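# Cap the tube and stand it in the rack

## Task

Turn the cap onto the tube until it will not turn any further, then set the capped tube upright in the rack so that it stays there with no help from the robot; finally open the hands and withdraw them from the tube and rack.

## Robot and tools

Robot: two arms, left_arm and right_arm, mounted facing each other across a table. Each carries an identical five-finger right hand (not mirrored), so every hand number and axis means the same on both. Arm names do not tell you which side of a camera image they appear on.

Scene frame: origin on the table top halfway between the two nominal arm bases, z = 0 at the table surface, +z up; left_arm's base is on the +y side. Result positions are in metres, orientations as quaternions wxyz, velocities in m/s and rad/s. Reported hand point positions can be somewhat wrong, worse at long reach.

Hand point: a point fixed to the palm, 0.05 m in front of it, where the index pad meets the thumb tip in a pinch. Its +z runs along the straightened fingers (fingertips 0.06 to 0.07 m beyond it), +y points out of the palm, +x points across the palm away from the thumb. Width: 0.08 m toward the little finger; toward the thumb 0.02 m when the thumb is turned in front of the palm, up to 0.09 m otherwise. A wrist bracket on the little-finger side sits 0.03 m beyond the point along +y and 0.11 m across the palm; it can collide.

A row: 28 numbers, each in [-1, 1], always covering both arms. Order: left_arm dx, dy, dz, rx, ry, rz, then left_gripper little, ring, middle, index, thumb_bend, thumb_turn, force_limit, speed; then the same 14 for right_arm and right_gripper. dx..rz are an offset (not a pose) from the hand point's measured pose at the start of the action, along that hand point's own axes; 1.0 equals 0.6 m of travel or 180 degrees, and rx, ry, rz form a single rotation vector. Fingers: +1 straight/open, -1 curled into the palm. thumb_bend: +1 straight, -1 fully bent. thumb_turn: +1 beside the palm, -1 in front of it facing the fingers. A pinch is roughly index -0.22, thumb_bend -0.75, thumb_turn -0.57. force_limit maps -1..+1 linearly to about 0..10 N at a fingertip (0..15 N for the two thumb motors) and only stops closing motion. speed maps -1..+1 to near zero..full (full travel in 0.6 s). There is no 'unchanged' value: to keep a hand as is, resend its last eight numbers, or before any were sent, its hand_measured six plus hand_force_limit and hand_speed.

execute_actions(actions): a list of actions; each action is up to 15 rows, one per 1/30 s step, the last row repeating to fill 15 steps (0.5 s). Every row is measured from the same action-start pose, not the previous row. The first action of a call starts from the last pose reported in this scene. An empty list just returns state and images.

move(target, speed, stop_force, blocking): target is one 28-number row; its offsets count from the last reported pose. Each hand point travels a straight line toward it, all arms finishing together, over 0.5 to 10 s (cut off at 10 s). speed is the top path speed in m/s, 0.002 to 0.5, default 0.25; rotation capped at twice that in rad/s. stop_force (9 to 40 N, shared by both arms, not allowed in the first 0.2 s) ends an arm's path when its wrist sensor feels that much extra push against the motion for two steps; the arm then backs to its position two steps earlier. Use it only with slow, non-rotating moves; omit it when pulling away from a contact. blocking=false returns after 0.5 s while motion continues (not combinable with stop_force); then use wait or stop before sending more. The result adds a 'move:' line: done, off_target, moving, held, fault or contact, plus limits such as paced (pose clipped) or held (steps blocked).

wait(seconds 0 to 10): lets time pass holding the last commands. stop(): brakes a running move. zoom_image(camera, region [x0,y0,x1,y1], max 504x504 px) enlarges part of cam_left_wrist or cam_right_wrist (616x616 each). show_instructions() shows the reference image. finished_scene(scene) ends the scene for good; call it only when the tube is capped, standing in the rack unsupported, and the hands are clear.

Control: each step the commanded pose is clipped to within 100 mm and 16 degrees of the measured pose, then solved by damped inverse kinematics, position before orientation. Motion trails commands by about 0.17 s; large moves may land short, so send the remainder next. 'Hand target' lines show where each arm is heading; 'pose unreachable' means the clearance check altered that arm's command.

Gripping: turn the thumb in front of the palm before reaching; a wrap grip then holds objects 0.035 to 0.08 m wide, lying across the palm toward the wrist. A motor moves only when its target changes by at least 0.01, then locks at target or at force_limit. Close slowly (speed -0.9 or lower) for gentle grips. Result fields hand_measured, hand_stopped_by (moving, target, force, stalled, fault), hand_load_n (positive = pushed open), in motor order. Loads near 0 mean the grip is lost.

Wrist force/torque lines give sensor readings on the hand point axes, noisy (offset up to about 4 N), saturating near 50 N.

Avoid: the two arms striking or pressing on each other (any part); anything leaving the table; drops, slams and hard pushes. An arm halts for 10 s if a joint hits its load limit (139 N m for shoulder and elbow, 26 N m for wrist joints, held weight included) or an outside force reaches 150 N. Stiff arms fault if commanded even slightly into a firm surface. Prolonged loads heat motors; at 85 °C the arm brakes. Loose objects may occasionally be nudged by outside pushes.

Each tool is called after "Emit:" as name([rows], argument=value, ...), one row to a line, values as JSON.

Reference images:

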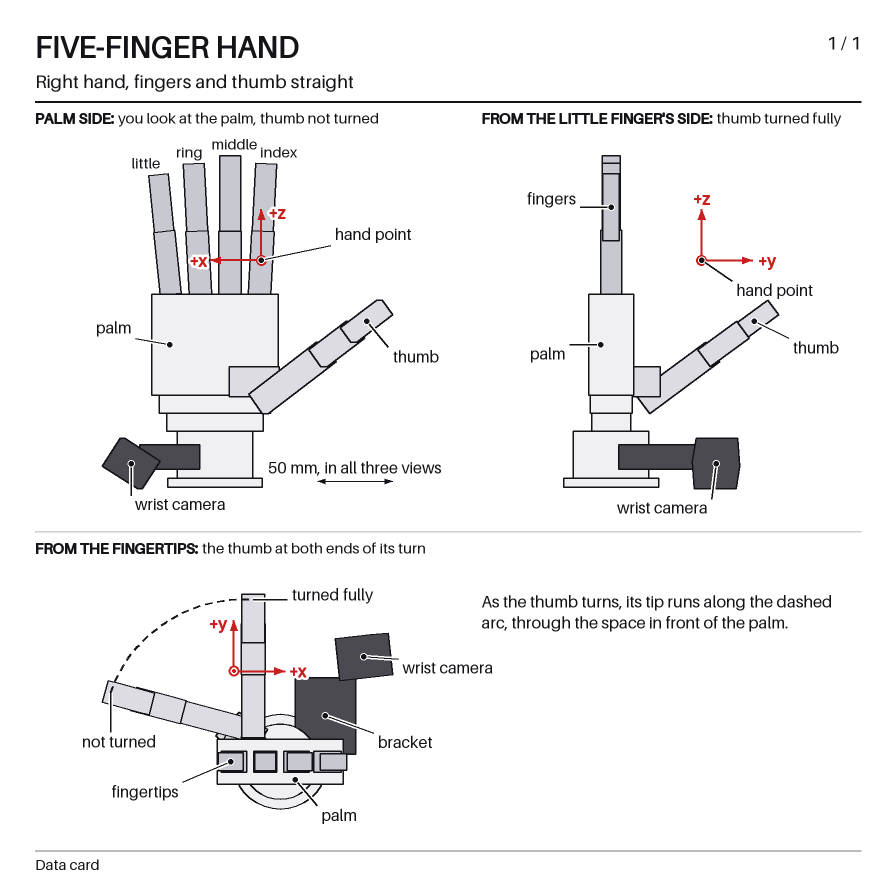

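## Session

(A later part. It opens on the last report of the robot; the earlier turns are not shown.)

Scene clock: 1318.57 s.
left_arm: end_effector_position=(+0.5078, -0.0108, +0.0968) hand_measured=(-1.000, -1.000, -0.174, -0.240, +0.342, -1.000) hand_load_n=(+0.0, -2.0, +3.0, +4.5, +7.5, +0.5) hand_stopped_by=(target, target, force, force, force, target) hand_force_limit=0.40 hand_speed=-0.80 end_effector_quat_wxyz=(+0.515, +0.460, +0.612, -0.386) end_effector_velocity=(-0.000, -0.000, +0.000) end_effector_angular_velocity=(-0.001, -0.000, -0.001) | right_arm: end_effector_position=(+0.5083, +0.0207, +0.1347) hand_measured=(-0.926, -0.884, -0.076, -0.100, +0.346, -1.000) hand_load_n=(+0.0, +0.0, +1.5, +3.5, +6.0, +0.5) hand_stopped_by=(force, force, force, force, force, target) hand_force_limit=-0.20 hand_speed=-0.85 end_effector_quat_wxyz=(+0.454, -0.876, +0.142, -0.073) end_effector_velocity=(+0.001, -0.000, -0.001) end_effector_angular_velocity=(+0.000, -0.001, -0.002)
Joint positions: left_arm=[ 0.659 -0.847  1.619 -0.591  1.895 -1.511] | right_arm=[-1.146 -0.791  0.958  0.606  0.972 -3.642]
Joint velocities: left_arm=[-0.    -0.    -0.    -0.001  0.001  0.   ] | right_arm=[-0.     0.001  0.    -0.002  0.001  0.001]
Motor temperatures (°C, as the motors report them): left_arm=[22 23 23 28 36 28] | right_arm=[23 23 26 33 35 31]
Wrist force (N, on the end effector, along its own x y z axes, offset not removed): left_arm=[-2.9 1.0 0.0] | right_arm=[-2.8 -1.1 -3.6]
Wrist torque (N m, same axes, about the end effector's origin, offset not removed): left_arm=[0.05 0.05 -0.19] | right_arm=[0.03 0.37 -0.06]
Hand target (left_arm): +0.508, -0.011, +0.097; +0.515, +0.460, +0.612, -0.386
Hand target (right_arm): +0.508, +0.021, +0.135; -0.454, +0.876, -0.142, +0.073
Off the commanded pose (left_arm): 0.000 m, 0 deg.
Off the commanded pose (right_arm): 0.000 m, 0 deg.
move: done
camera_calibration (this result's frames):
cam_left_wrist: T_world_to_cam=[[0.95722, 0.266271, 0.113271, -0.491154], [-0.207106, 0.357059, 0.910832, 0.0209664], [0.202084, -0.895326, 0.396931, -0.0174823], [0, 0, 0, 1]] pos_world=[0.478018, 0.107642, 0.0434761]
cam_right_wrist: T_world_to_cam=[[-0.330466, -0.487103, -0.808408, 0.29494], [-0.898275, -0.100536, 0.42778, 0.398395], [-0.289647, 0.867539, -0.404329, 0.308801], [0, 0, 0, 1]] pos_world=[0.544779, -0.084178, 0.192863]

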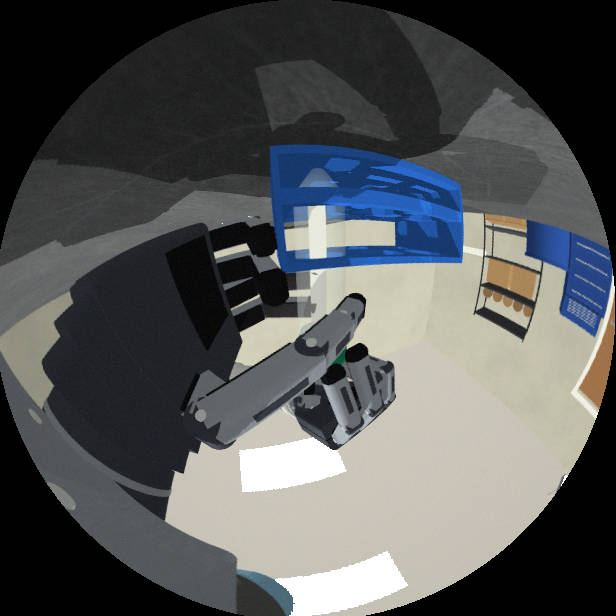

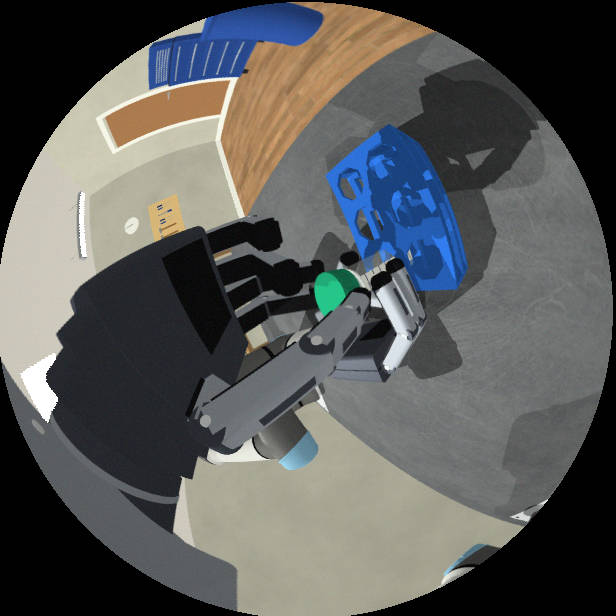

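Emit:
move(target=[0,0,0,0,0,0,-1,-1,-0.5,-0.5,0.1,-1,0.4,-0.8,0,0.0041,0.0029,0,0,0,-1,-1,-0.4,-0.4,0.2,-1,-0.2,-0.85], speed=0.004, stop_force=9)

Emit:
move(target=[0,0,0,0,0,0,-1,-1,-0.5,-0.5,0.1,-1,0.4,-0.8,0,0,0,0,0,0,-1,-1,0.05,0.05,0.5,-1,-0.2,-0.8])

Emit:
zoom_image(camera="cam_right_wrist", region=[290,220,416,346])

Scene clock: 1329.10 s.
left_arm: end_effector_position=(+0.5078, -0.0108, +0.0968) hand_measured=(-1.000, -1.000, -0.174, -0.240, +0.342, -1.000) hand_load_n=(+0.0, -2.5, +2.5, +4.0, +8.0, -0.5) hand_stopped_by=(target, target, force, force, force, target) hand_force_limit=0.40 hand_speed=-0.80 end_effector_quat_wxyz=(+0.515, +0.460, +0.612, -0.386) end_effector_velocity=(-0.000, -0.000, +0.000) end_effector_angular_velocity=(-0.001, -0.001, -0.000) | right_arm: end_effector_position=(+0.5083, +0.0207, +0.1317) hand_measured=(-0.926, -0.884, -0.076, -0.100, +0.346, -1.000) hand_load_n=(+0.0, +0.0, +1.0, +2.0, +6.0, +1.0) hand_stopped_by=(force, force, force, force, force, target) hand_force_limit=-0.20 hand_speed=-0.85 end_effector_quat_wxyz=(+0.454, -0.876, +0.142, -0.073) end_effector_velocity=(+0.000, +0.000, -0.000) end_effector_angular_velocity=(-0.000, -0.001, -0.000)
Joint positions: left_arm=[ 0.659 -0.847  1.619 -0.591  1.895 -1.511] | right_arm=[-1.146 -0.789  0.963  0.599  0.972 -3.642]
Joint velocities: left_arm=[-0.     0.    -0.    -0.001 -0.     0.   ] | right_arm=[-0.     0.     0.    -0.001  0.001 -0.   ]
Motor temperatures (°C, as the motors report them): left_arm=[22 23 23 28 36 28] | right_arm=[23 23 26 33 35 31]
Wrist force (N, on the end effector, along its own x y z axes, offset not removed): left_arm=[0.8 1.4 -2.3] | right_arm=[-2.8 -0.9 -5.9]
Wrist torque (N m, same axes, about the end effector's origin, offset not removed): left_arm=[-0.02 -0.11 -0.14] | right_arm=[0.07 0.30 0.08]
Hand target (left_arm): +0.508, -0.011, +0.097; +0.515, +0.460, +0.612, -0.386
Hand target (right_arm): +0.508, +0.021, +0.132; -0.454, +0.876, -0.142, +0.073
Off the commanded pose (left_arm): 0.000 m, 0 deg.
Off the commanded pose (right_arm): 0.000 m, 0 deg.
move: done
camera_calibration (this result's frames):
cam_left_wrist: T_world_to_cam=[[0.957218, 0.266275, 0.113272, -0.491155], [-0.207108, 0.357058, 0.910833, 0.0209674], [0.202087, -0.895325, 0.39693, -0.0174834], [0, 0, 0, 1]] pos_world=[0.478018, 0.107642, 0.043476]
cam_right_wrist: T_world_to_cam=[[-0.330489, -0.487088, -0.808407, 0.292569], [-0.898273, -0.10051, 0.427788, 0.399663], [-0.289624, 0.86755, -0.404321, 0.307615], [0, 0, 0, 1]] pos_world=[0.54479, -0.0841942, 0.189918]

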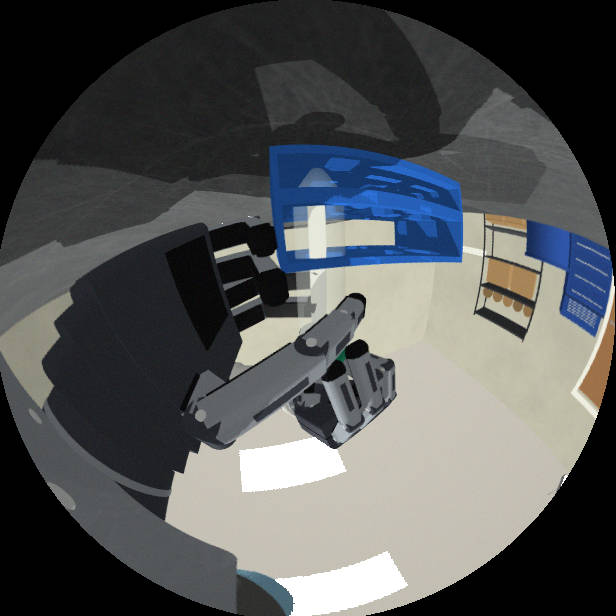

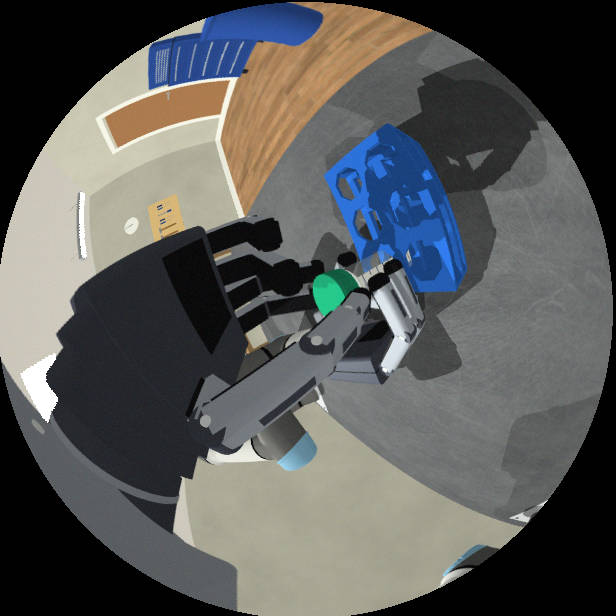

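Scene clock: 1330.10 s.
left_arm: end_effector_position=(+0.5078, -0.0108, +0.0968) hand_measured=(-1.000, -1.000, -0.174, -0.240, +0.342, -1.000) hand_load_n=(+0.0, -2.0, +3.0, +4.5, +7.0, +0.0) hand_stopped_by=(target, target, force, force, force, target) hand_force_limit=0.40 hand_speed=-0.80 end_effector_quat_wxyz=(+0.515, +0.460, +0.612, -0.386) end_effector_velocity=(-0.000, +0.000, -0.000) end_effector_angular_velocity=(+0.001, +0.001, -0.001) | right_arm: end_effector_position=(+0.5083, +0.0207, +0.1317) hand_measured=(-0.926, -0.884, +0.050, +0.050, +0.500, -1.000) hand_load_n=(+0.0, +0.0, +0.0, +0.0, +0.0, +0.0) hand_stopped_by=(force, force, target, target, target, target) hand_force_limit=-0.20 hand_speed=-0.80 end_effector_quat_wxyz=(+0.454, -0.876, +0.142, -0.073) end_effector_velocity=(+0.000, +0.000, +0.000) end_effector_angular_velocity=(+0.001, -0.002, +0.000)
Joint positions: left_arm=[ 0.659 -0.847  1.619 -0.591  1.895 -1.511] | right_arm=[-1.146 -0.789  0.963  0.599  0.972 -3.642]
Joint velocities: left_arm=[ 0.    -0.     0.001  0.     0.001 -0.   ] | right_arm=[-0.    -0.    -0.001 -0.001  0.    -0.001]
Motor temperatures (°C, as the motors report them): left_arm=[22 24 23 28 36 28] | right_arm=[23 23 26 33 35 31]
Wrist force (N, on the end effector, along its own x y z axes, offset not removed): left_arm=[-0.6 -2.0 0.1] | right_arm=[-2.8 -1.1 -0.5]
Wrist torque (N m, same axes, about the end effector's origin, offset not removed): left_arm=[0.01 -0.21 -0.18] | right_arm=[-0.08 0.47 0.10]
Hand target (left_arm): +0.508, -0.011, +0.097; +0.515, +0.460, +0.612, -0.386
Hand target (right_arm): +0.508, +0.021, +0.132; -0.454, +0.876, -0.142, +0.073
Off the commanded pose (left_arm): 0.000 m, 0 deg.
Off the commanded pose (right_arm): 0.000 m, 0 deg.
move: done
camera_calibration (this result's frames):
cam_left_wrist: T_world_to_cam=[[0.957215, 0.266288, 0.113273, -0.491159], [-0.207114, 0.357054, 0.910833, 0.02097], [0.202099, -0.895323, 0.39693, -0.0174867], [0, 0, 0, 1]] pos_world=[0.478022, 0.107646, 0.043476]
cam_right_wrist: T_world_to_cam=[[-0.330483, -0.487084, -0.808412, 0.292545], [-0.898277, -0.100512, 0.42778, 0.399687], [-0.28962, 0.867552, -0.404319, 0.307598], [0, 0, 0, 1]] pos_world=[0.544797, -0.0841902, 0.189886]

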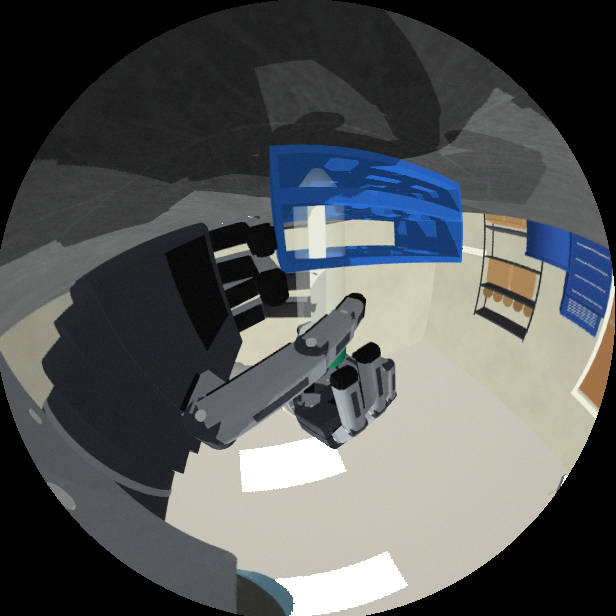

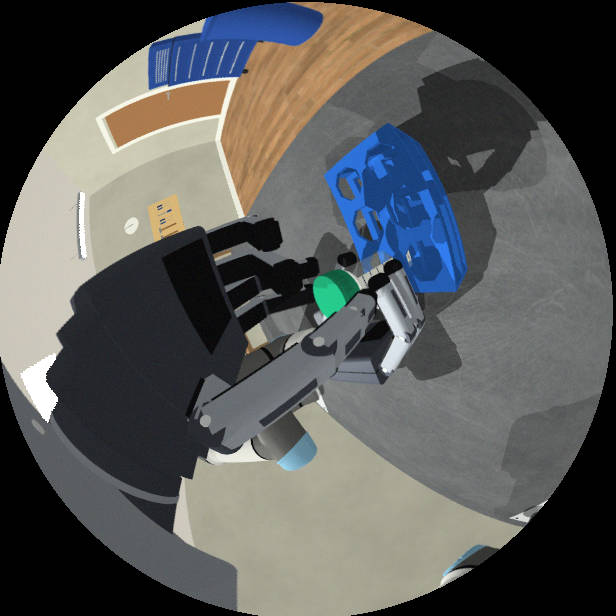

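Region (290, 220, 416, 346) of cam_right_wrist's 616x616 image, scaled by 4.000, with more detail than that image has.

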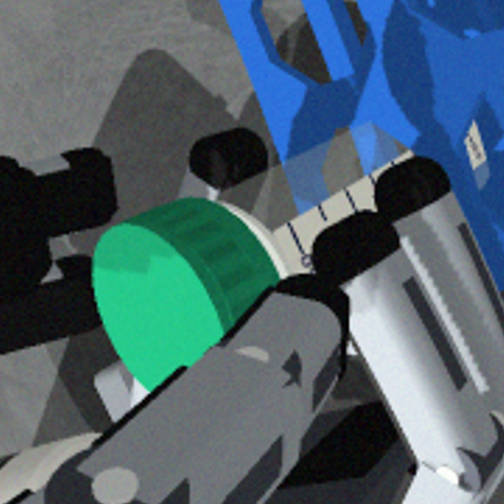

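Emit:
move(target=[0,0,0,0,0,0,-1,-1,-0.55,-0.55,0.1,-1,0.4,-0.8,-0.002,0,0,0,0,0,-1,-1,-0.4,-0.4,0.2,-1,-0.2,-0.8])

Emit:
move(target=[0,0,0,0,0,0,-1,-1,-0.55,-0.55,0.1,-1,0.4,-0.8,0.0095,-0.0028,0.0048,0,0.136,0.0963,-1,-1,-0.4,-0.4,0.2,-1,-0.2,-0.8])

Emit:
move(target=[0,0,0,0,0,0,-1,-1,-0.55,-0.55,0.1,-1,0.4,-0.8,0.0095,-0.0028,0.0048,0,0.136,0.0963,-1,-1,-0.4,-0.4,0.2,-1,-0.2,-0.8])

Emit:
move(target=[0,0,0,0,0,0,-1,-1,-0.55,-0.55,0.1,-1,0.4,-0.8,0,0,0,0,0,0,-1,-1,0.08,0.08,0.55,-1,-0.2,-0.3])

Emit:
zoom_image(camera="cam_right_wrist", region=[290,220,416,346])

Scene clock: 1355.03 s.
left_arm: end_effector_position=(+0.5078, -0.0108, +0.0968) hand_measured=(-1.000, -1.000, -0.248, -0.316, +0.336, -1.000) hand_load_n=(+0.0, -5.5, +5.0, +3.0, +2.5, +0.0) hand_stopped_by=(target, target, force, force, force, target) hand_force_limit=0.40 hand_speed=-0.80 end_effector_quat_wxyz=(+0.515, +0.460, +0.612, -0.386) end_effector_velocity=(+0.001, +0.001, -0.000) end_effector_angular_velocity=(+0.000, +0.000, +0.001) | right_arm: end_effector_position=(+0.5072, +0.0210, +0.1317) hand_measured=(-0.926, -0.884, -0.400, -0.092, +0.212, -1.000) hand_load_n=(+0.0, +0.0, +0.0, +6.0, +6.0, -2.0) hand_stopped_by=(force, force, target, force, force, target) hand_force_limit=-0.20 hand_speed=-0.80 end_effector_quat_wxyz=(+0.454, -0.876, +0.142, -0.073) end_effector_velocity=(-0.000, +0.000, +0.000) end_effector_angular_velocity=(+0.000, -0.001, +0.001)
Joint positions: left_arm=[ 0.659 -0.847  1.619 -0.591  1.895 -1.511] | right_arm=[-1.145 -0.791  0.966  0.597  0.973 -3.641]
Joint velocities: left_arm=[ 0.001  0.    -0.     0.001  0.    -0.   ] | right_arm=[-0.    -0.     0.    -0.    -0.001 -0.002]
Motor temperatures (°C, as the motors report them): left_arm=[22 24 24 28 36 28] | right_arm=[23 23 26 33 35 31]
Wrist force (N, on the end effector, along its own x y z axes, offset not removed): left_arm=[-4.5 -2.3 -0.9] | right_arm=[0.2 -0.8 -1.4]
Wrist torque (N m, same axes, about the end effector's origin, offset not removed): left_arm=[-0.09 0.21 -0.30] | right_arm=[0.11 0.13 0.03]
Hand target (left_arm): +0.508, -0.011, +0.097; +0.515, +0.460, +0.612, -0.386
Hand target (right_arm): +0.507, +0.021, +0.132; -0.454, +0.876, -0.142, +0.073
Off the commanded pose (left_arm): 0.000 m, 0 deg.
Off the commanded pose (right_arm): 0.000 m, 0 deg.
move: done
camera_calibration (this result's frames):
cam_left_wrist: T_world_to_cam=[[0.957217, 0.266275, 0.11328, -0.491153], [-0.207115, 0.357056, 0.910832, 0.020971], [0.202085, -0.895326, 0.396929, -0.0174838], [0, 0, 0, 1]] pos_world=[0.478017, 0.107641, 0.0434765]
cam_right_wrist: T_world_to_cam=[[-0.330485, -0.487094, -0.808406, 0.292346], [-0.898287, -0.100472, 0.427768, 0.39872], [-0.289585, 0.867551, -0.404345, 0.306929], [0, 0, 0, 1]] pos_world=[0.543663, -0.0838164, 0.189879]

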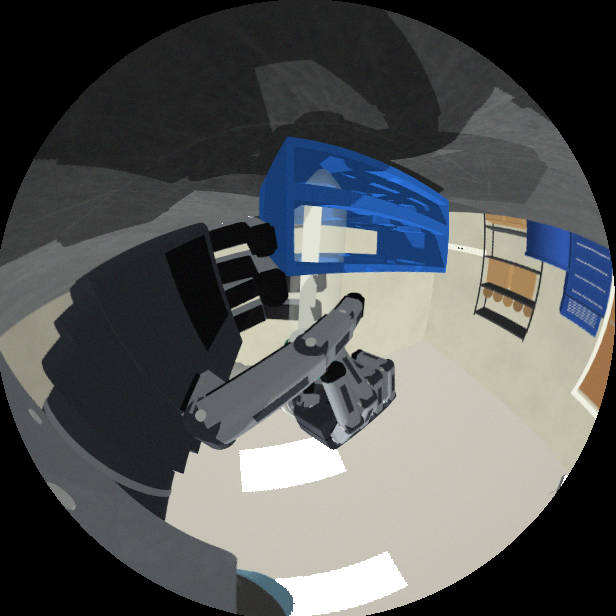

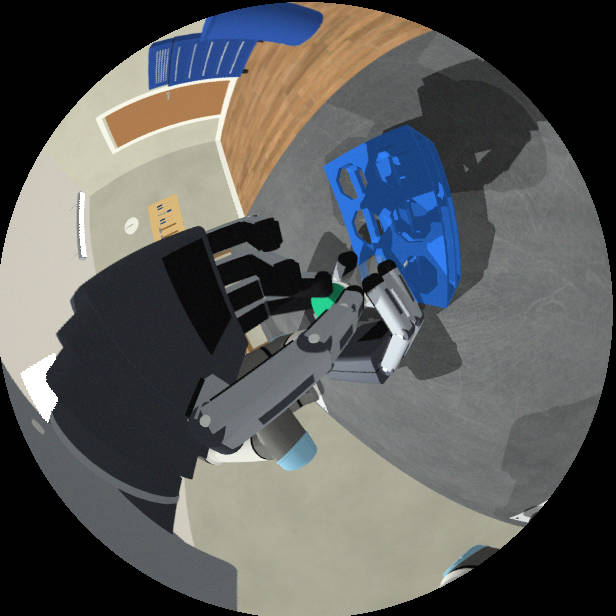

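Scene clock: 1356.57 s.
left_arm: end_effector_position=(+0.5078, -0.0108, +0.0967) hand_measured=(-1.000, -1.000, -0.248, -0.316, +0.340, -1.000) hand_load_n=(+0.0, -2.0, +3.0, +0.0, +11.5, -1.5) hand_stopped_by=(target, target, force, force, force, target) hand_force_limit=0.40 hand_speed=-0.80 end_effector_quat_wxyz=(+0.515, +0.460, +0.612, -0.386) end_effector_velocity=(-0.001, -0.001, +0.000) end_effector_angular_velocity=(-0.000, +0.000, -0.002) | right_arm: end_effector_position=(+0.5136, +0.0223, +0.1313) hand_measured=(-0.926, -0.884, -0.400, -0.092, +0.212, -1.000) hand_load_n=(+0.0, +0.0, +0.0, +0.0, +7.0, -11.0) hand_stopped_by=(force, force, target, force, force, target) hand_force_limit=-0.20 hand_speed=-0.80 end_effector_quat_wxyz=(+0.420, -0.810, +0.364, -0.187) end_effector_velocity=(+0.000, +0.000, +0.001) end_effector_angular_velocity=(-0.000, -0.001, -0.010)
Joint positions: left_arm=[ 0.659 -0.847  1.619 -0.591  1.895 -1.511] | right_arm=[-1.028 -0.907  1.141  0.385  1.472 -3.209]
Joint velocities: left_arm=[-0.003  0.    -0.     0.    -0.001 -0.   ] | right_arm=[ 0.003 -0.001 -0.001  0.     0.011  0.007]
Motor temperatures (°C, as the motors report them): left_arm=[22 24 24 28 36 28] | right_arm=[23 23 26 33 35 31]
Wrist force (N, on the end effector, along its own x y z axes, offset not removed): left_arm=[-1.7 0.2 -14.8] | right_arm=[11.3 2.0 -12.2]
Wrist torque (N m, same axes, about the end effector's origin, offset not removed): left_arm=[-0.14 0.30 -0.57] | right_arm=[-0.09 -0.10 0.01]
Hand target (left_arm): +0.508, -0.011, +0.097; +0.515, +0.460, +0.612, -0.386
Hand target (right_arm): +0.514, +0.022, +0.131; -0.419, +0.810, -0.364, +0.187
Off the commanded pose (left_arm): 0.000 m, 0 deg.
Off the commanded pose (right_arm): 0.000 m, 0 deg.
move: done
camera_calibration (this result's frames):
cam_left_wrist: T_world_to_cam=[[0.957206, 0.26632, 0.113273, -0.491168], [-0.207119, 0.357018, 0.910846, 0.0209753], [0.202136, -0.895328, 0.3969, -0.0174897], [0, 0, 0, 1]] pos_world=[0.478029, 0.107661, 0.0434725]
cam_right_wrist: T_world_to_cam=[[-0.530625, -0.257897, -0.80742, 0.392316], [-0.827986, 0.361487, 0.428679, 0.358232], [0.181316, 0.896, -0.405349, 0.0651879], [0, 0, 0, 1]] pos_world=[0.492964, -0.0867274, 0.189621]

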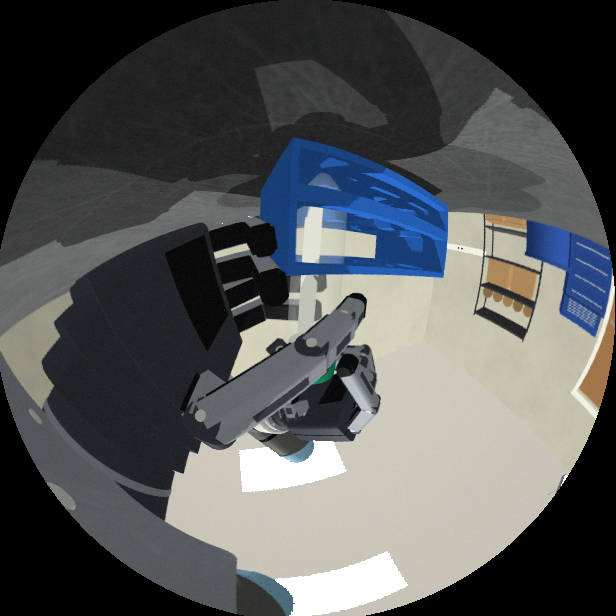

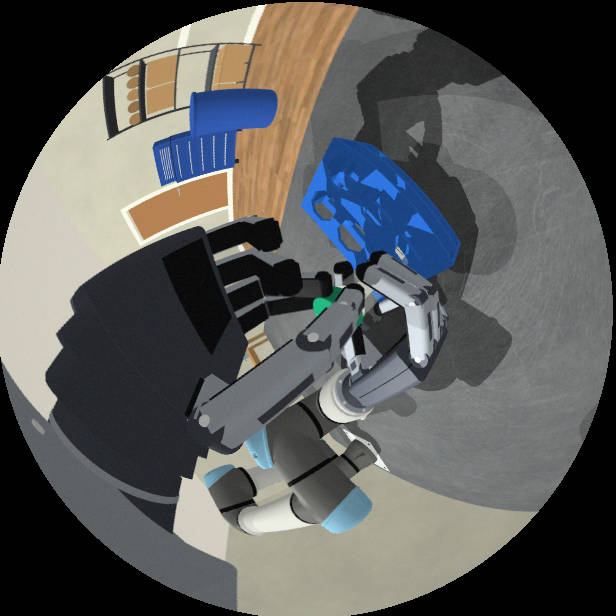

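Scene clock: 1358.10 s.
left_arm: end_effector_position=(+0.5079, -0.0107, +0.0967) hand_measured=(-1.000, -1.000, -0.250, -0.316, +0.348, -1.000) hand_load_n=(+0.0, -5.0, -1.5, +0.0, +25.5, -3.0) hand_stopped_by=(target, target, force, force, force, target) hand_force_limit=0.40 hand_speed=-0.80 end_effector_quat_wxyz=(+0.515, +0.460, +0.612, -0.386) end_effector_velocity=(-0.000, -0.000, +0.000) end_effector_angular_velocity=(-0.000, -0.000, -0.000) | right_arm: end_effector_position=(+0.5199, +0.0202, +0.1310) hand_measured=(-0.926, -0.884, -0.400, -0.092, +0.214, -1.002) hand_load_n=(+0.0, +0.0, +0.0, +0.0, +7.0, -15.5) hand_stopped_by=(force, force, target, force, force, target) hand_force_limit=-0.20 hand_speed=-0.80 end_effector_quat_wxyz=(+0.356, -0.689, +0.561, -0.289) end_effector_velocity=(-0.000, +0.000, -0.000) end_effector_angular_velocity=(-0.002, +0.004, -0.011)
Joint positions: left_arm=[ 0.659 -0.847  1.619 -0.591  1.895 -1.511] | right_arm=[-0.888 -0.823  1.009  0.506  2.004 -2.805]
Joint velocities: left_arm=[-0. -0. -0.  0. -0. -0.] | right_arm=[ 0.003  0.007 -0.011  0.014  0.01   0.011]
Motor temperatures (°C, as the motors report them): left_arm=[22 24 24 28 36 28] | right_arm=[23 23 26 33 35 31]
Wrist force (N, on the end effector, along its own x y z axes, offset not removed): left_arm=[0.0 15.7 -46.8] | right_arm=[40.4 -7.6 -21.7]
Wrist torque (N m, same axes, about the end effector's origin, offset not removed): left_arm=[0.88 0.25 -0.35] | right_arm=[-0.74 -0.13 -1.04]
Hand target (left_arm): +0.508, -0.011, +0.097; +0.515, +0.460, +0.612, -0.386
Hand target (right_arm): +0.520, +0.020, +0.131; -0.356, +0.689, -0.561, +0.289
Off the commanded pose (left_arm): 0.000 m, 0 deg.
Off the commanded pose (right_arm): 0.000 m, 0 deg.
move: done
camera_calibration (this result's frames):
cam_left_wrist: T_world_to_cam=[[0.957166, 0.266467, 0.113266, -0.491232], [-0.207157, 0.356944, 0.910866, 0.0209928], [0.202286, -0.895314, 0.396855, -0.0175085], [0, 0, 0, 1]] pos_world=[0.478081, 0.107728, 0.0434665]
cam_right_wrist: T_world_to_cam=[[-0.58952, 0.0408817, -0.806719, 0.419355], [-0.536576, 0.726705, 0.428936, 0.20547], [0.603782, 0.685732, -0.406471, -0.149474], [0, 0, 0, 1]] pos_world=[0.447718, -0.0639609, 0.189411]

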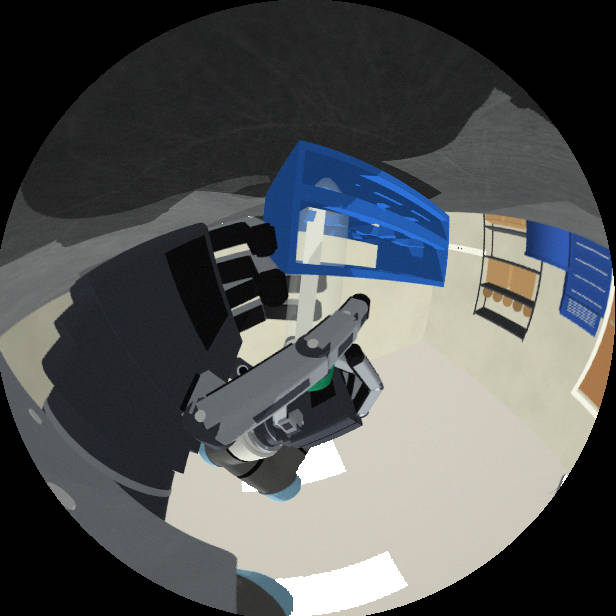

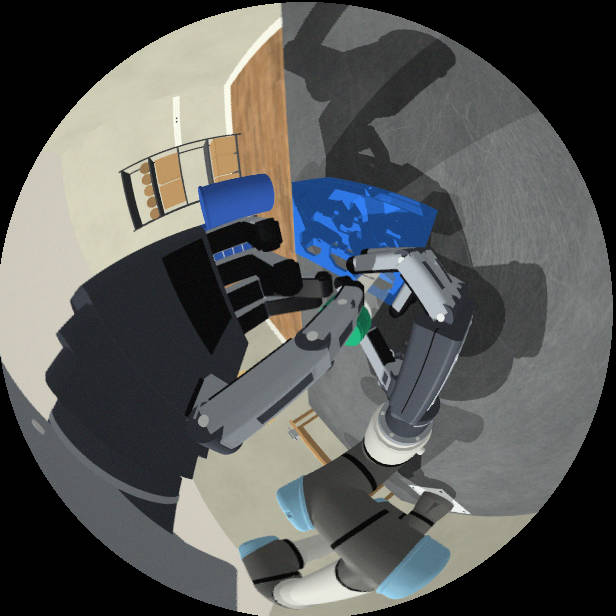

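Scene clock: 1358.83 s.
left_arm: end_effector_position=(+0.5078, -0.0107, +0.0968) hand_measured=(-1.000, -1.000, -0.250, -0.316, +0.350, -1.000) hand_load_n=(+0.0, -3.0, +0.0, +0.0, +12.5, -0.5) hand_stopped_by=(target, target, force, force, force, target) hand_force_limit=0.40 hand_speed=-0.80 end_effector_quat_wxyz=(+0.515, +0.460, +0.612, -0.386) end_effector_velocity=(+0.000, -0.000, +0.001) end_effector_angular_velocity=(-0.002, -0.001, -0.000) | right_arm: end_effector_position=(+0.5198, +0.0204, +0.1308) hand_measured=(-0.926, -0.884, +0.080, +0.080, +0.556, -1.002) hand_load_n=(+0.0, +0.0, +0.0, +0.0, +7.0, -13.0) hand_stopped_by=(force, force, target, target, force, target) hand_force_limit=-0.20 hand_speed=-0.30 end_effector_quat_wxyz=(+0.356, -0.689, +0.561, -0.289) end_effector_velocity=(+0.000, -0.001, +0.000) end_effector_angular_velocity=(-0.001, -0.000, -0.001)
Joint positions: left_arm=[ 0.659 -0.847  1.619 -0.591  1.895 -1.511] | right_arm=[-0.888 -0.823  1.009  0.506  2.004 -2.805]
Joint velocities: left_arm=[-0.     0.    -0.    -0.002 -0.    -0.   ] | right_arm=[-0.    -0.001  0.     0.001  0.002  0.   ]
Motor temperatures (°C, as the motors report them): left_arm=[22 24 24 28 36 28] | right_arm=[23 23 26 33 35 31]
Wrist force (N, on the end effector, along its own x y z axes, offset not removed): left_arm=[-4.1 6.1 -11.4] | right_arm=[9.5 4.0 -7.5]
Wrist torque (N m, same axes, about the end effector's origin, offset not removed): left_arm=[0.52 0.17 -0.80] | right_arm=[-0.08 0.01 -0.14]
Hand target (left_arm): +0.508, -0.011, +0.097; +0.515, +0.460, +0.612, -0.386
Hand target (right_arm): +0.520, +0.020, +0.131; -0.356, +0.689, -0.561, +0.289
Off the commanded pose (left_arm): 0.000 m, 0 deg.
Off the commanded pose (right_arm): 0.000 m, 0 deg.
move: done
camera_calibration (this result's frames):
cam_left_wrist: T_world_to_cam=[[0.957196, 0.266352, 0.113283, -0.491177], [-0.207143, 0.357024, 0.910838, 0.0209852], [0.202159, -0.895316, 0.396915, -0.0174988], [0, 0, 0, 1]] pos_world=[0.478037, 0.107667, 0.0434734]
cam_right_wrist: T_world_to_cam=[[-0.589651, 0.0407346, -0.80663, 0.419207], [-0.536768, 0.726485, 0.429068, 0.205455], [0.603482, 0.685974, -0.406508, -0.149442], [0, 0, 0, 1]] pos_world=[0.447653, -0.063823, 0.189241]

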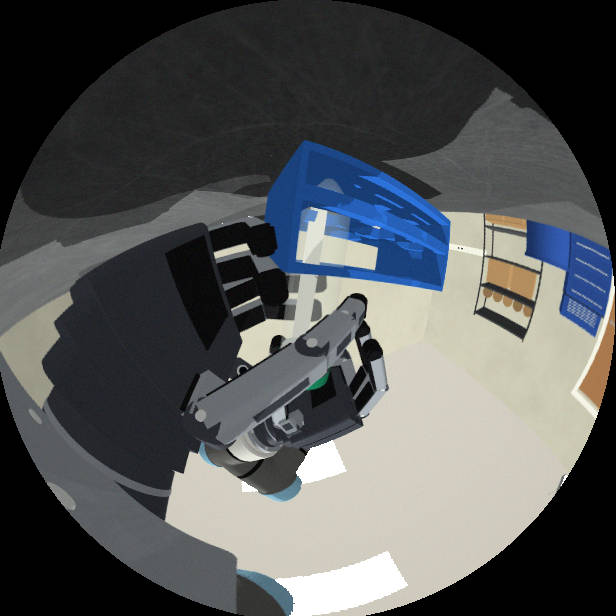

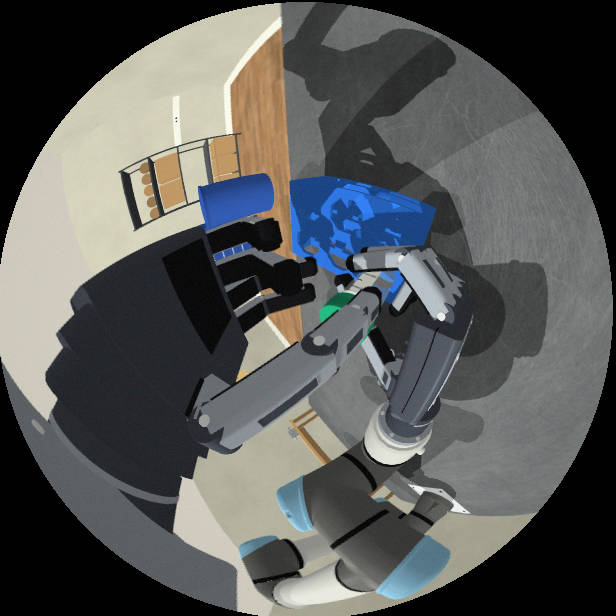

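Region (290, 220, 416, 346) of cam_right_wrist's 616x616 image, scaled by 4.000, with more detail than that image has.

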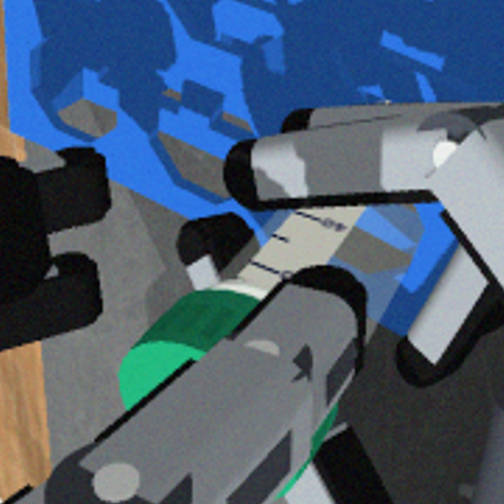

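Emit:
move(target=[0,0,0,0,0,0,-1,-1,0.2,0.2,0.1,-1,0.4,-0.8,0.025,0.005,-0.015,0,0,0,-1,-1,0.3,0.3,0.7,-1,-0.2,-0.7], speed=0.015)

Emit:
move(target=[0,-0.012,0,0,0,0,-1,-1,0.2,0.2,0.6,-1,0.4,-0.8,0,-0.055,-0.039,0,0,0,-1,-1,0.3,0.3,0.7,-1,-0.2,-0.7], speed=0.03)

Emit:
move(target=[0,0,0,0,0,0,-1,-1,0.2,0.2,0.6,-1,0.4,-0.8,-0.01,0.04,-0.056,0,-0.272,-0.1926,-1,-1,0.3,0.3,0.7,-1,-0.2,-0.7], speed=0.35)

Emit:
zoom_image(camera="cam_right_wrist", region=[300,180,468,348])

Scene clock: 1375.30 s.
left_arm: end_effector_position=(+0.5078, -0.0107, +0.0968) hand_measured=(-1.000, -1.000, +0.200, +0.200, +0.334, -1.000) hand_load_n=(+0.0, +0.0, +0.0, +0.0, +0.0, +0.0) hand_stopped_by=(target, target, target, target, force, target) hand_force_limit=0.40 hand_speed=-0.80 end_effector_quat_wxyz=(+0.515, +0.460, +0.612, -0.386) end_effector_velocity=(-0.000, -0.000, +0.000) end_effector_angular_velocity=(+0.000, -0.000, -0.000) | right_arm: end_effector_position=(+0.5139, +0.0038, +0.1335) hand_measured=(-0.926, -0.884, +0.300, +0.300, +0.700, -1.000) hand_load_n=(+0.0, +0.0, +0.0, +0.0, +0.0, +0.0) hand_stopped_by=(force, force, target, target, target, target) hand_force_limit=-0.20 hand_speed=-0.70 end_effector_quat_wxyz=(+0.356, -0.689, +0.561, -0.289) end_effector_velocity=(-0.001, -0.001, -0.001) end_effector_angular_velocity=(-0.002, +0.002, +0.001)
Joint positions: left_arm=[ 0.659 -0.847  1.619 -0.591  1.895 -1.511] | right_arm=[-0.902 -0.872  1.086  0.474  1.994 -2.814]
Joint velocities: left_arm=[-0.001 -0.     0.     0.    -0.     0.   ] | right_arm=[-0.     0.     0.002  0.001 -0.001 -0.001]
Motor temperatures (°C, as the motors report them): left_arm=[22 24 24 28 36 28] | right_arm=[23 23 26 33 35 31]
Wrist force (N, on the end effector, along its own x y z axes, offset not removed): left_arm=[-3.0 0.6 -0.6] | right_arm=[-5.6 0.5 1.6]
Wrist torque (N m, same axes, about the end effector's origin, offset not removed): left_arm=[0.37 0.44 -0.03] | right_arm=[0.04 0.84 -0.22]
Hand target (left_arm): +0.508, -0.011, +0.097; +0.515, +0.460, +0.612, -0.386
Hand target (right_arm): +0.514, +0.004, +0.134; -0.356, +0.689, -0.561, +0.289
Off the commanded pose (left_arm): 0.000 m, 0 deg.
Off the commanded pose (right_arm): 0.000 m, 0 deg.
move: done
camera_calibration (this result's frames):
cam_left_wrist: T_world_to_cam=[[0.957195, 0.266353, 0.113283, -0.491177], [-0.207144, 0.357024, 0.910838, 0.0209855], [0.202159, -0.895316, 0.396915, -0.0174991], [0, 0, 0, 1]] pos_world=[0.478037, 0.107667, 0.0434736]
cam_right_wrist: T_world_to_cam=[[-0.589643, 0.0407354, -0.806636, 0.418609], [-0.536775, 0.726481, 0.429065, 0.213162], [0.603484, 0.685978, -0.406499, -0.133458], [0, 0, 0, 1]] pos_world=[0.44179, -0.0803615, 0.191954]

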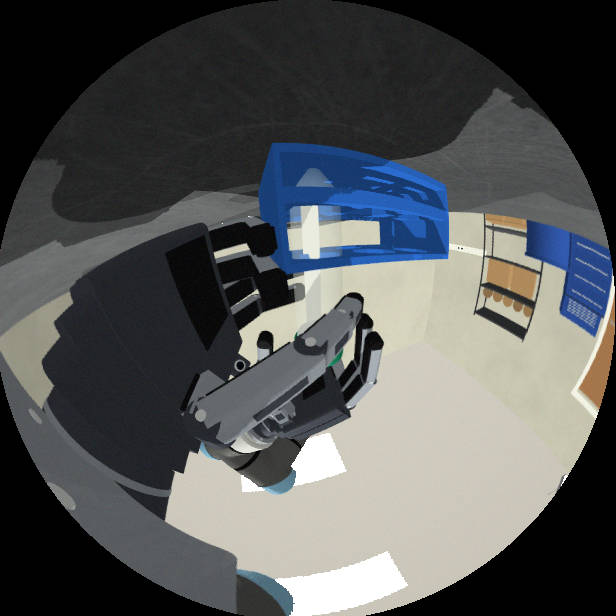

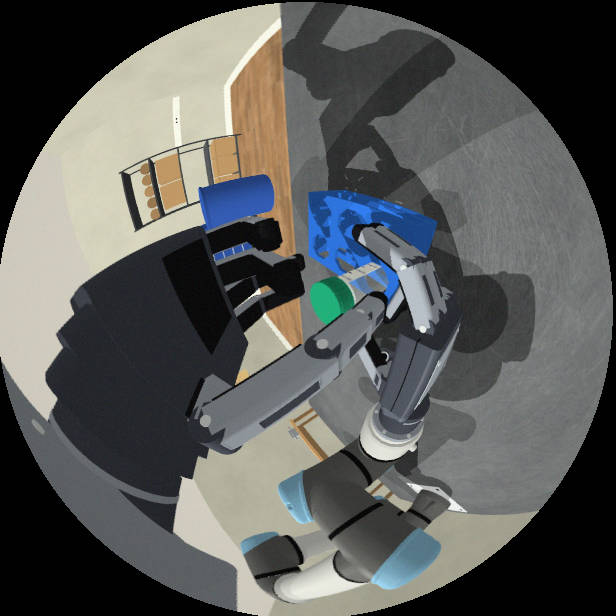

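Scene clock: 1376.97 s.
left_arm: end_effector_position=(+0.5009, -0.0127, +0.0967) hand_measured=(-1.000, -1.000, +0.200, +0.200, +0.600, -1.000) hand_load_n=(+0.0, +0.0, +0.0, +0.0, +0.0, +0.0) hand_stopped_by=(target, target, target, target, target, target) hand_force_limit=0.40 hand_speed=-0.80 end_effector_quat_wxyz=(+0.515, +0.460, +0.612, -0.386) end_effector_velocity=(+0.001, +0.001, -0.000) end_effector_angular_velocity=(+0.001, +0.001, +0.001) | right_arm: end_effector_position=(+0.5140, +0.0038, +0.1738) hand_measured=(-0.926, -0.884, +0.300, +0.300, +0.700, -1.000) hand_load_n=(+0.0, +0.0, +0.0, +0.0, +0.0, +0.0) hand_stopped_by=(force, force, target, target, target, target) hand_force_limit=-0.20 hand_speed=-0.70 end_effector_quat_wxyz=(+0.356, -0.689, +0.561, -0.289) end_effector_velocity=(-0.000, -0.000, +0.001) end_effector_angular_velocity=(-0.001, +0.001, -0.000)
Joint positions: left_arm=[ 0.646 -0.853  1.633 -0.599  1.882 -1.514] | right_arm=[-0.902 -0.89   1.013  0.565  1.994 -2.814]
Joint velocities: left_arm=[ 0.001 -0.     0.001  0.001  0.    -0.   ] | right_arm=[-0.    -0.    -0.003  0.005  0.    -0.   ]
Motor temperatures (°C, as the motors report them): left_arm=[22 24 24 28 36 28] | right_arm=[23 23 26 33 35 31]
Wrist force (N, on the end effector, along its own x y z axes, offset not removed): left_arm=[-1.3 -1.3 -3.8] | right_arm=[-1.8 1.0 1.0]
Wrist torque (N m, same axes, about the end effector's origin, offset not removed): left_arm=[0.40 0.10 -0.32] | right_arm=[0.17 0.01 0.15]
Hand target (left_arm): +0.501, -0.013, +0.097; +0.515, +0.460, +0.612, -0.386
Hand target (right_arm): +0.514, +0.004, +0.174; -0.356, +0.689, -0.561, +0.289
Off the commanded pose (left_arm): 0.000 m, 0 deg.
Off the commanded pose (right_arm): 0.000 m, 0 deg.
move: done
camera_calibration (this result's frames):
cam_left_wrist: T_world_to_cam=[[0.957197, 0.26635, 0.113277, -0.484048], [-0.207137, 0.357028, 0.910838, 0.0202827], [0.202158, -0.895315, 0.396917, -0.0178905], [0, 0, 0, 1]] pos_world=[0.471147, 0.105667, 0.0434582]
cam_right_wrist: T_world_to_cam=[[-0.589632, 0.0407049, -0.806645, 0.451119], [-0.536814, 0.726461, 0.429052, 0.195972], [0.603461, 0.686002, -0.406494, -0.117035], [0, 0, 0, 1]] pos_world=[0.441821, -0.0804425, 0.232236]

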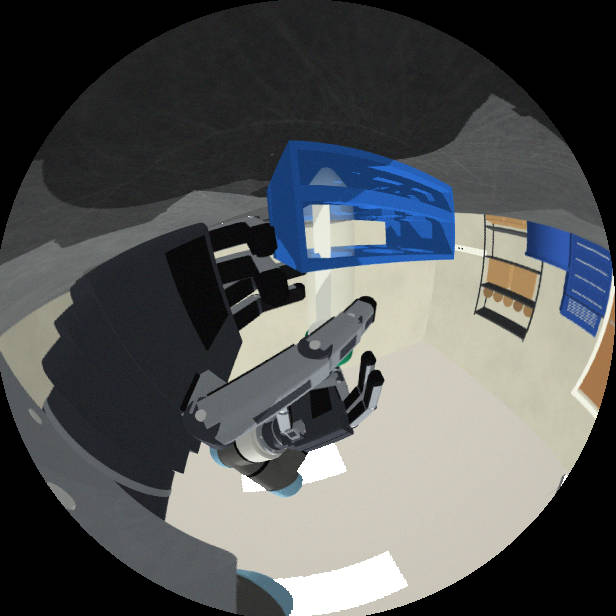

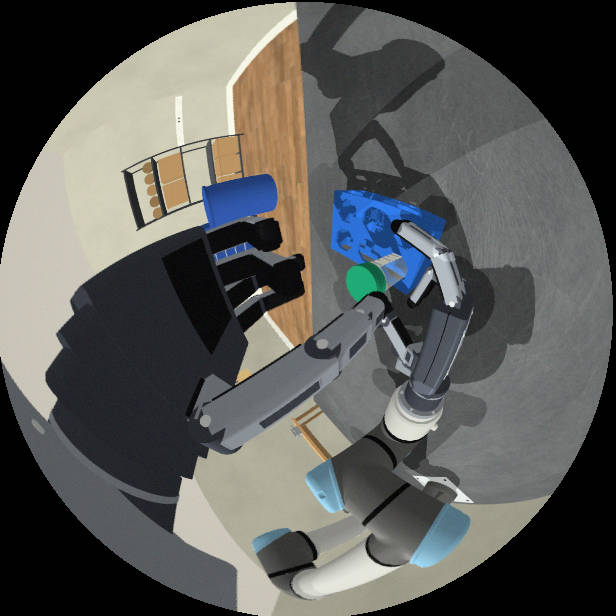

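Scene clock: 1379.03 s.
left_arm: end_effector_position=(+0.5009, -0.0127, +0.0967) hand_measured=(-1.000, -1.000, +0.200, +0.200, +0.600, -1.000) hand_load_n=(+0.0, +0.0, +0.0, +0.0, +0.0, +0.0) hand_stopped_by=(target, target, target, target, target, target) hand_force_limit=0.40 hand_speed=-0.80 end_effector_quat_wxyz=(+0.515, +0.460, +0.612, -0.386) end_effector_velocity=(-0.000, -0.000, -0.000) end_effector_angular_velocity=(+0.000, +0.000, -0.001) | right_arm: end_effector_position=(+0.4723, +0.0013, +0.1739) hand_measured=(-0.926, -0.884, +0.300, +0.300, +0.700, -1.000) hand_load_n=(+0.0, +0.0, +0.0, +0.0, +0.0, +0.0) hand_stopped_by=(force, force, target, target, target, target) hand_force_limit=-0.20 hand_speed=-0.70 end_effector_quat_wxyz=(+0.455, -0.876, +0.141, -0.073) end_effector_velocity=(-0.001, +0.000, -0.001) end_effector_angular_velocity=(-0.004, +0.003, +0.013)
Joint positions: left_arm=[ 0.646 -0.853  1.633 -0.599  1.882 -1.514] | right_arm=[-1.147 -0.92   1.079  0.613  0.97  -3.644]
Joint velocities: left_arm=[-0.001  0.    -0.     0.     0.     0.   ] | right_arm=[-0.001  0.008 -0.011  0.016 -0.008 -0.013]
Motor temperatures (°C, as the motors report them): left_arm=[22 24 24 28 36 28] | right_arm=[23 23 26 33 35 31]
Wrist force (N, on the end effector, along its own x y z axes, offset not removed): left_arm=[1.3 -1.6 -0.5] | right_arm=[-2.0 2.5 -0.1]
Wrist torque (N m, same axes, about the end effector's origin, offset not removed): left_arm=[0.08 -0.24 -0.06] | right_arm=[0.39 0.16 0.04]
Hand target (left_arm): +0.501, -0.013, +0.097; +0.515, +0.460, +0.612, -0.386
Hand target (right_arm): +0.472, +0.001, +0.174; -0.455, +0.877, -0.141, +0.072
Off the commanded pose (left_arm): 0.000 m, 0 deg.
Off the commanded pose (right_arm): 0.000 m, 0 deg.
move: done
camera_calibration (this result's frames):
cam_left_wrist: T_world_to_cam=[[0.957197, 0.266351, 0.113277, -0.484039], [-0.207138, 0.357027, 0.910838, 0.020282], [0.20216, -0.895315, 0.396917, -0.0178914], [0, 0, 0, 1]] pos_world=[0.471138, 0.105664, 0.0434581]
cam_right_wrist: T_world_to_cam=[[-0.329453, -0.486956, -0.80891, 0.304898], [-0.898343, -0.102012, 0.427287, 0.347453], [-0.290588, 0.867449, -0.403845, 0.331423], [0, 0, 0, 1]] pos_world=[0.508889, -0.103576, 0.232017]

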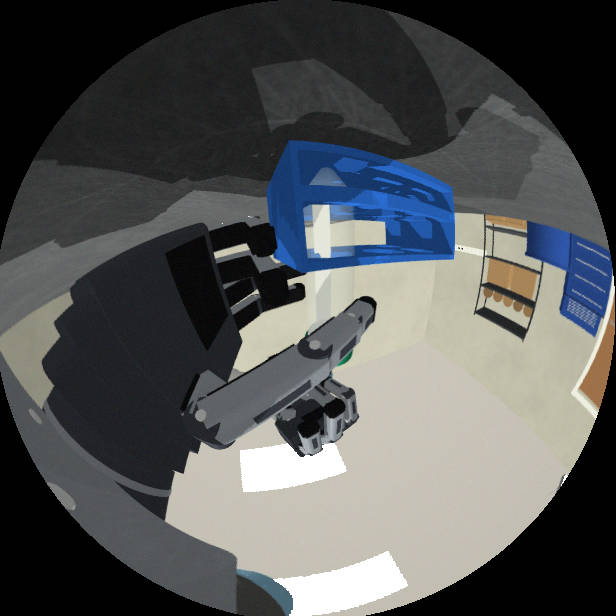

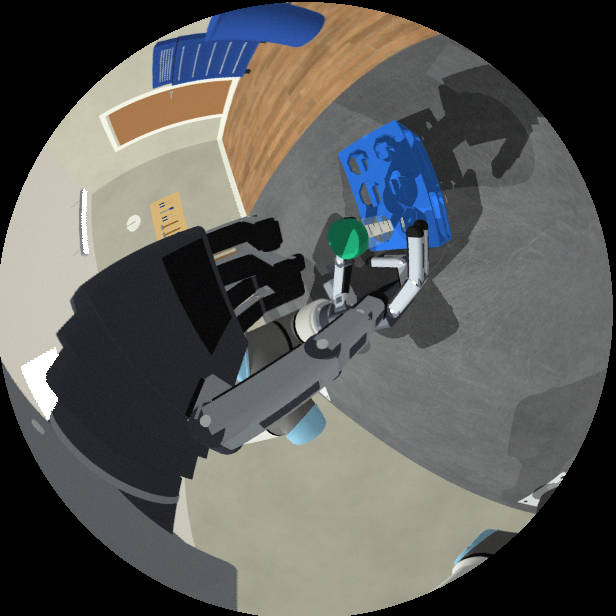

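Region (300, 180, 468, 348) of cam_right_wrist's 616x616 image, scaled by 3.000, with more detail than that image has.

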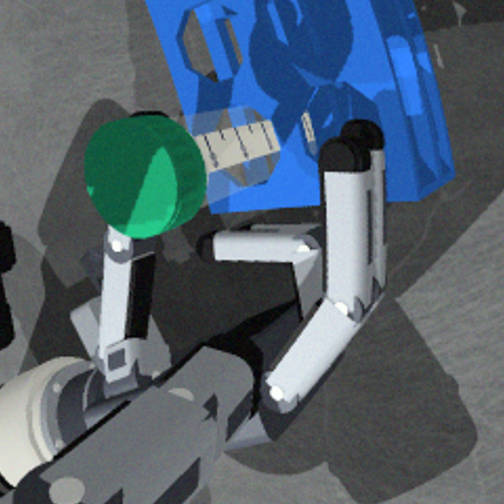

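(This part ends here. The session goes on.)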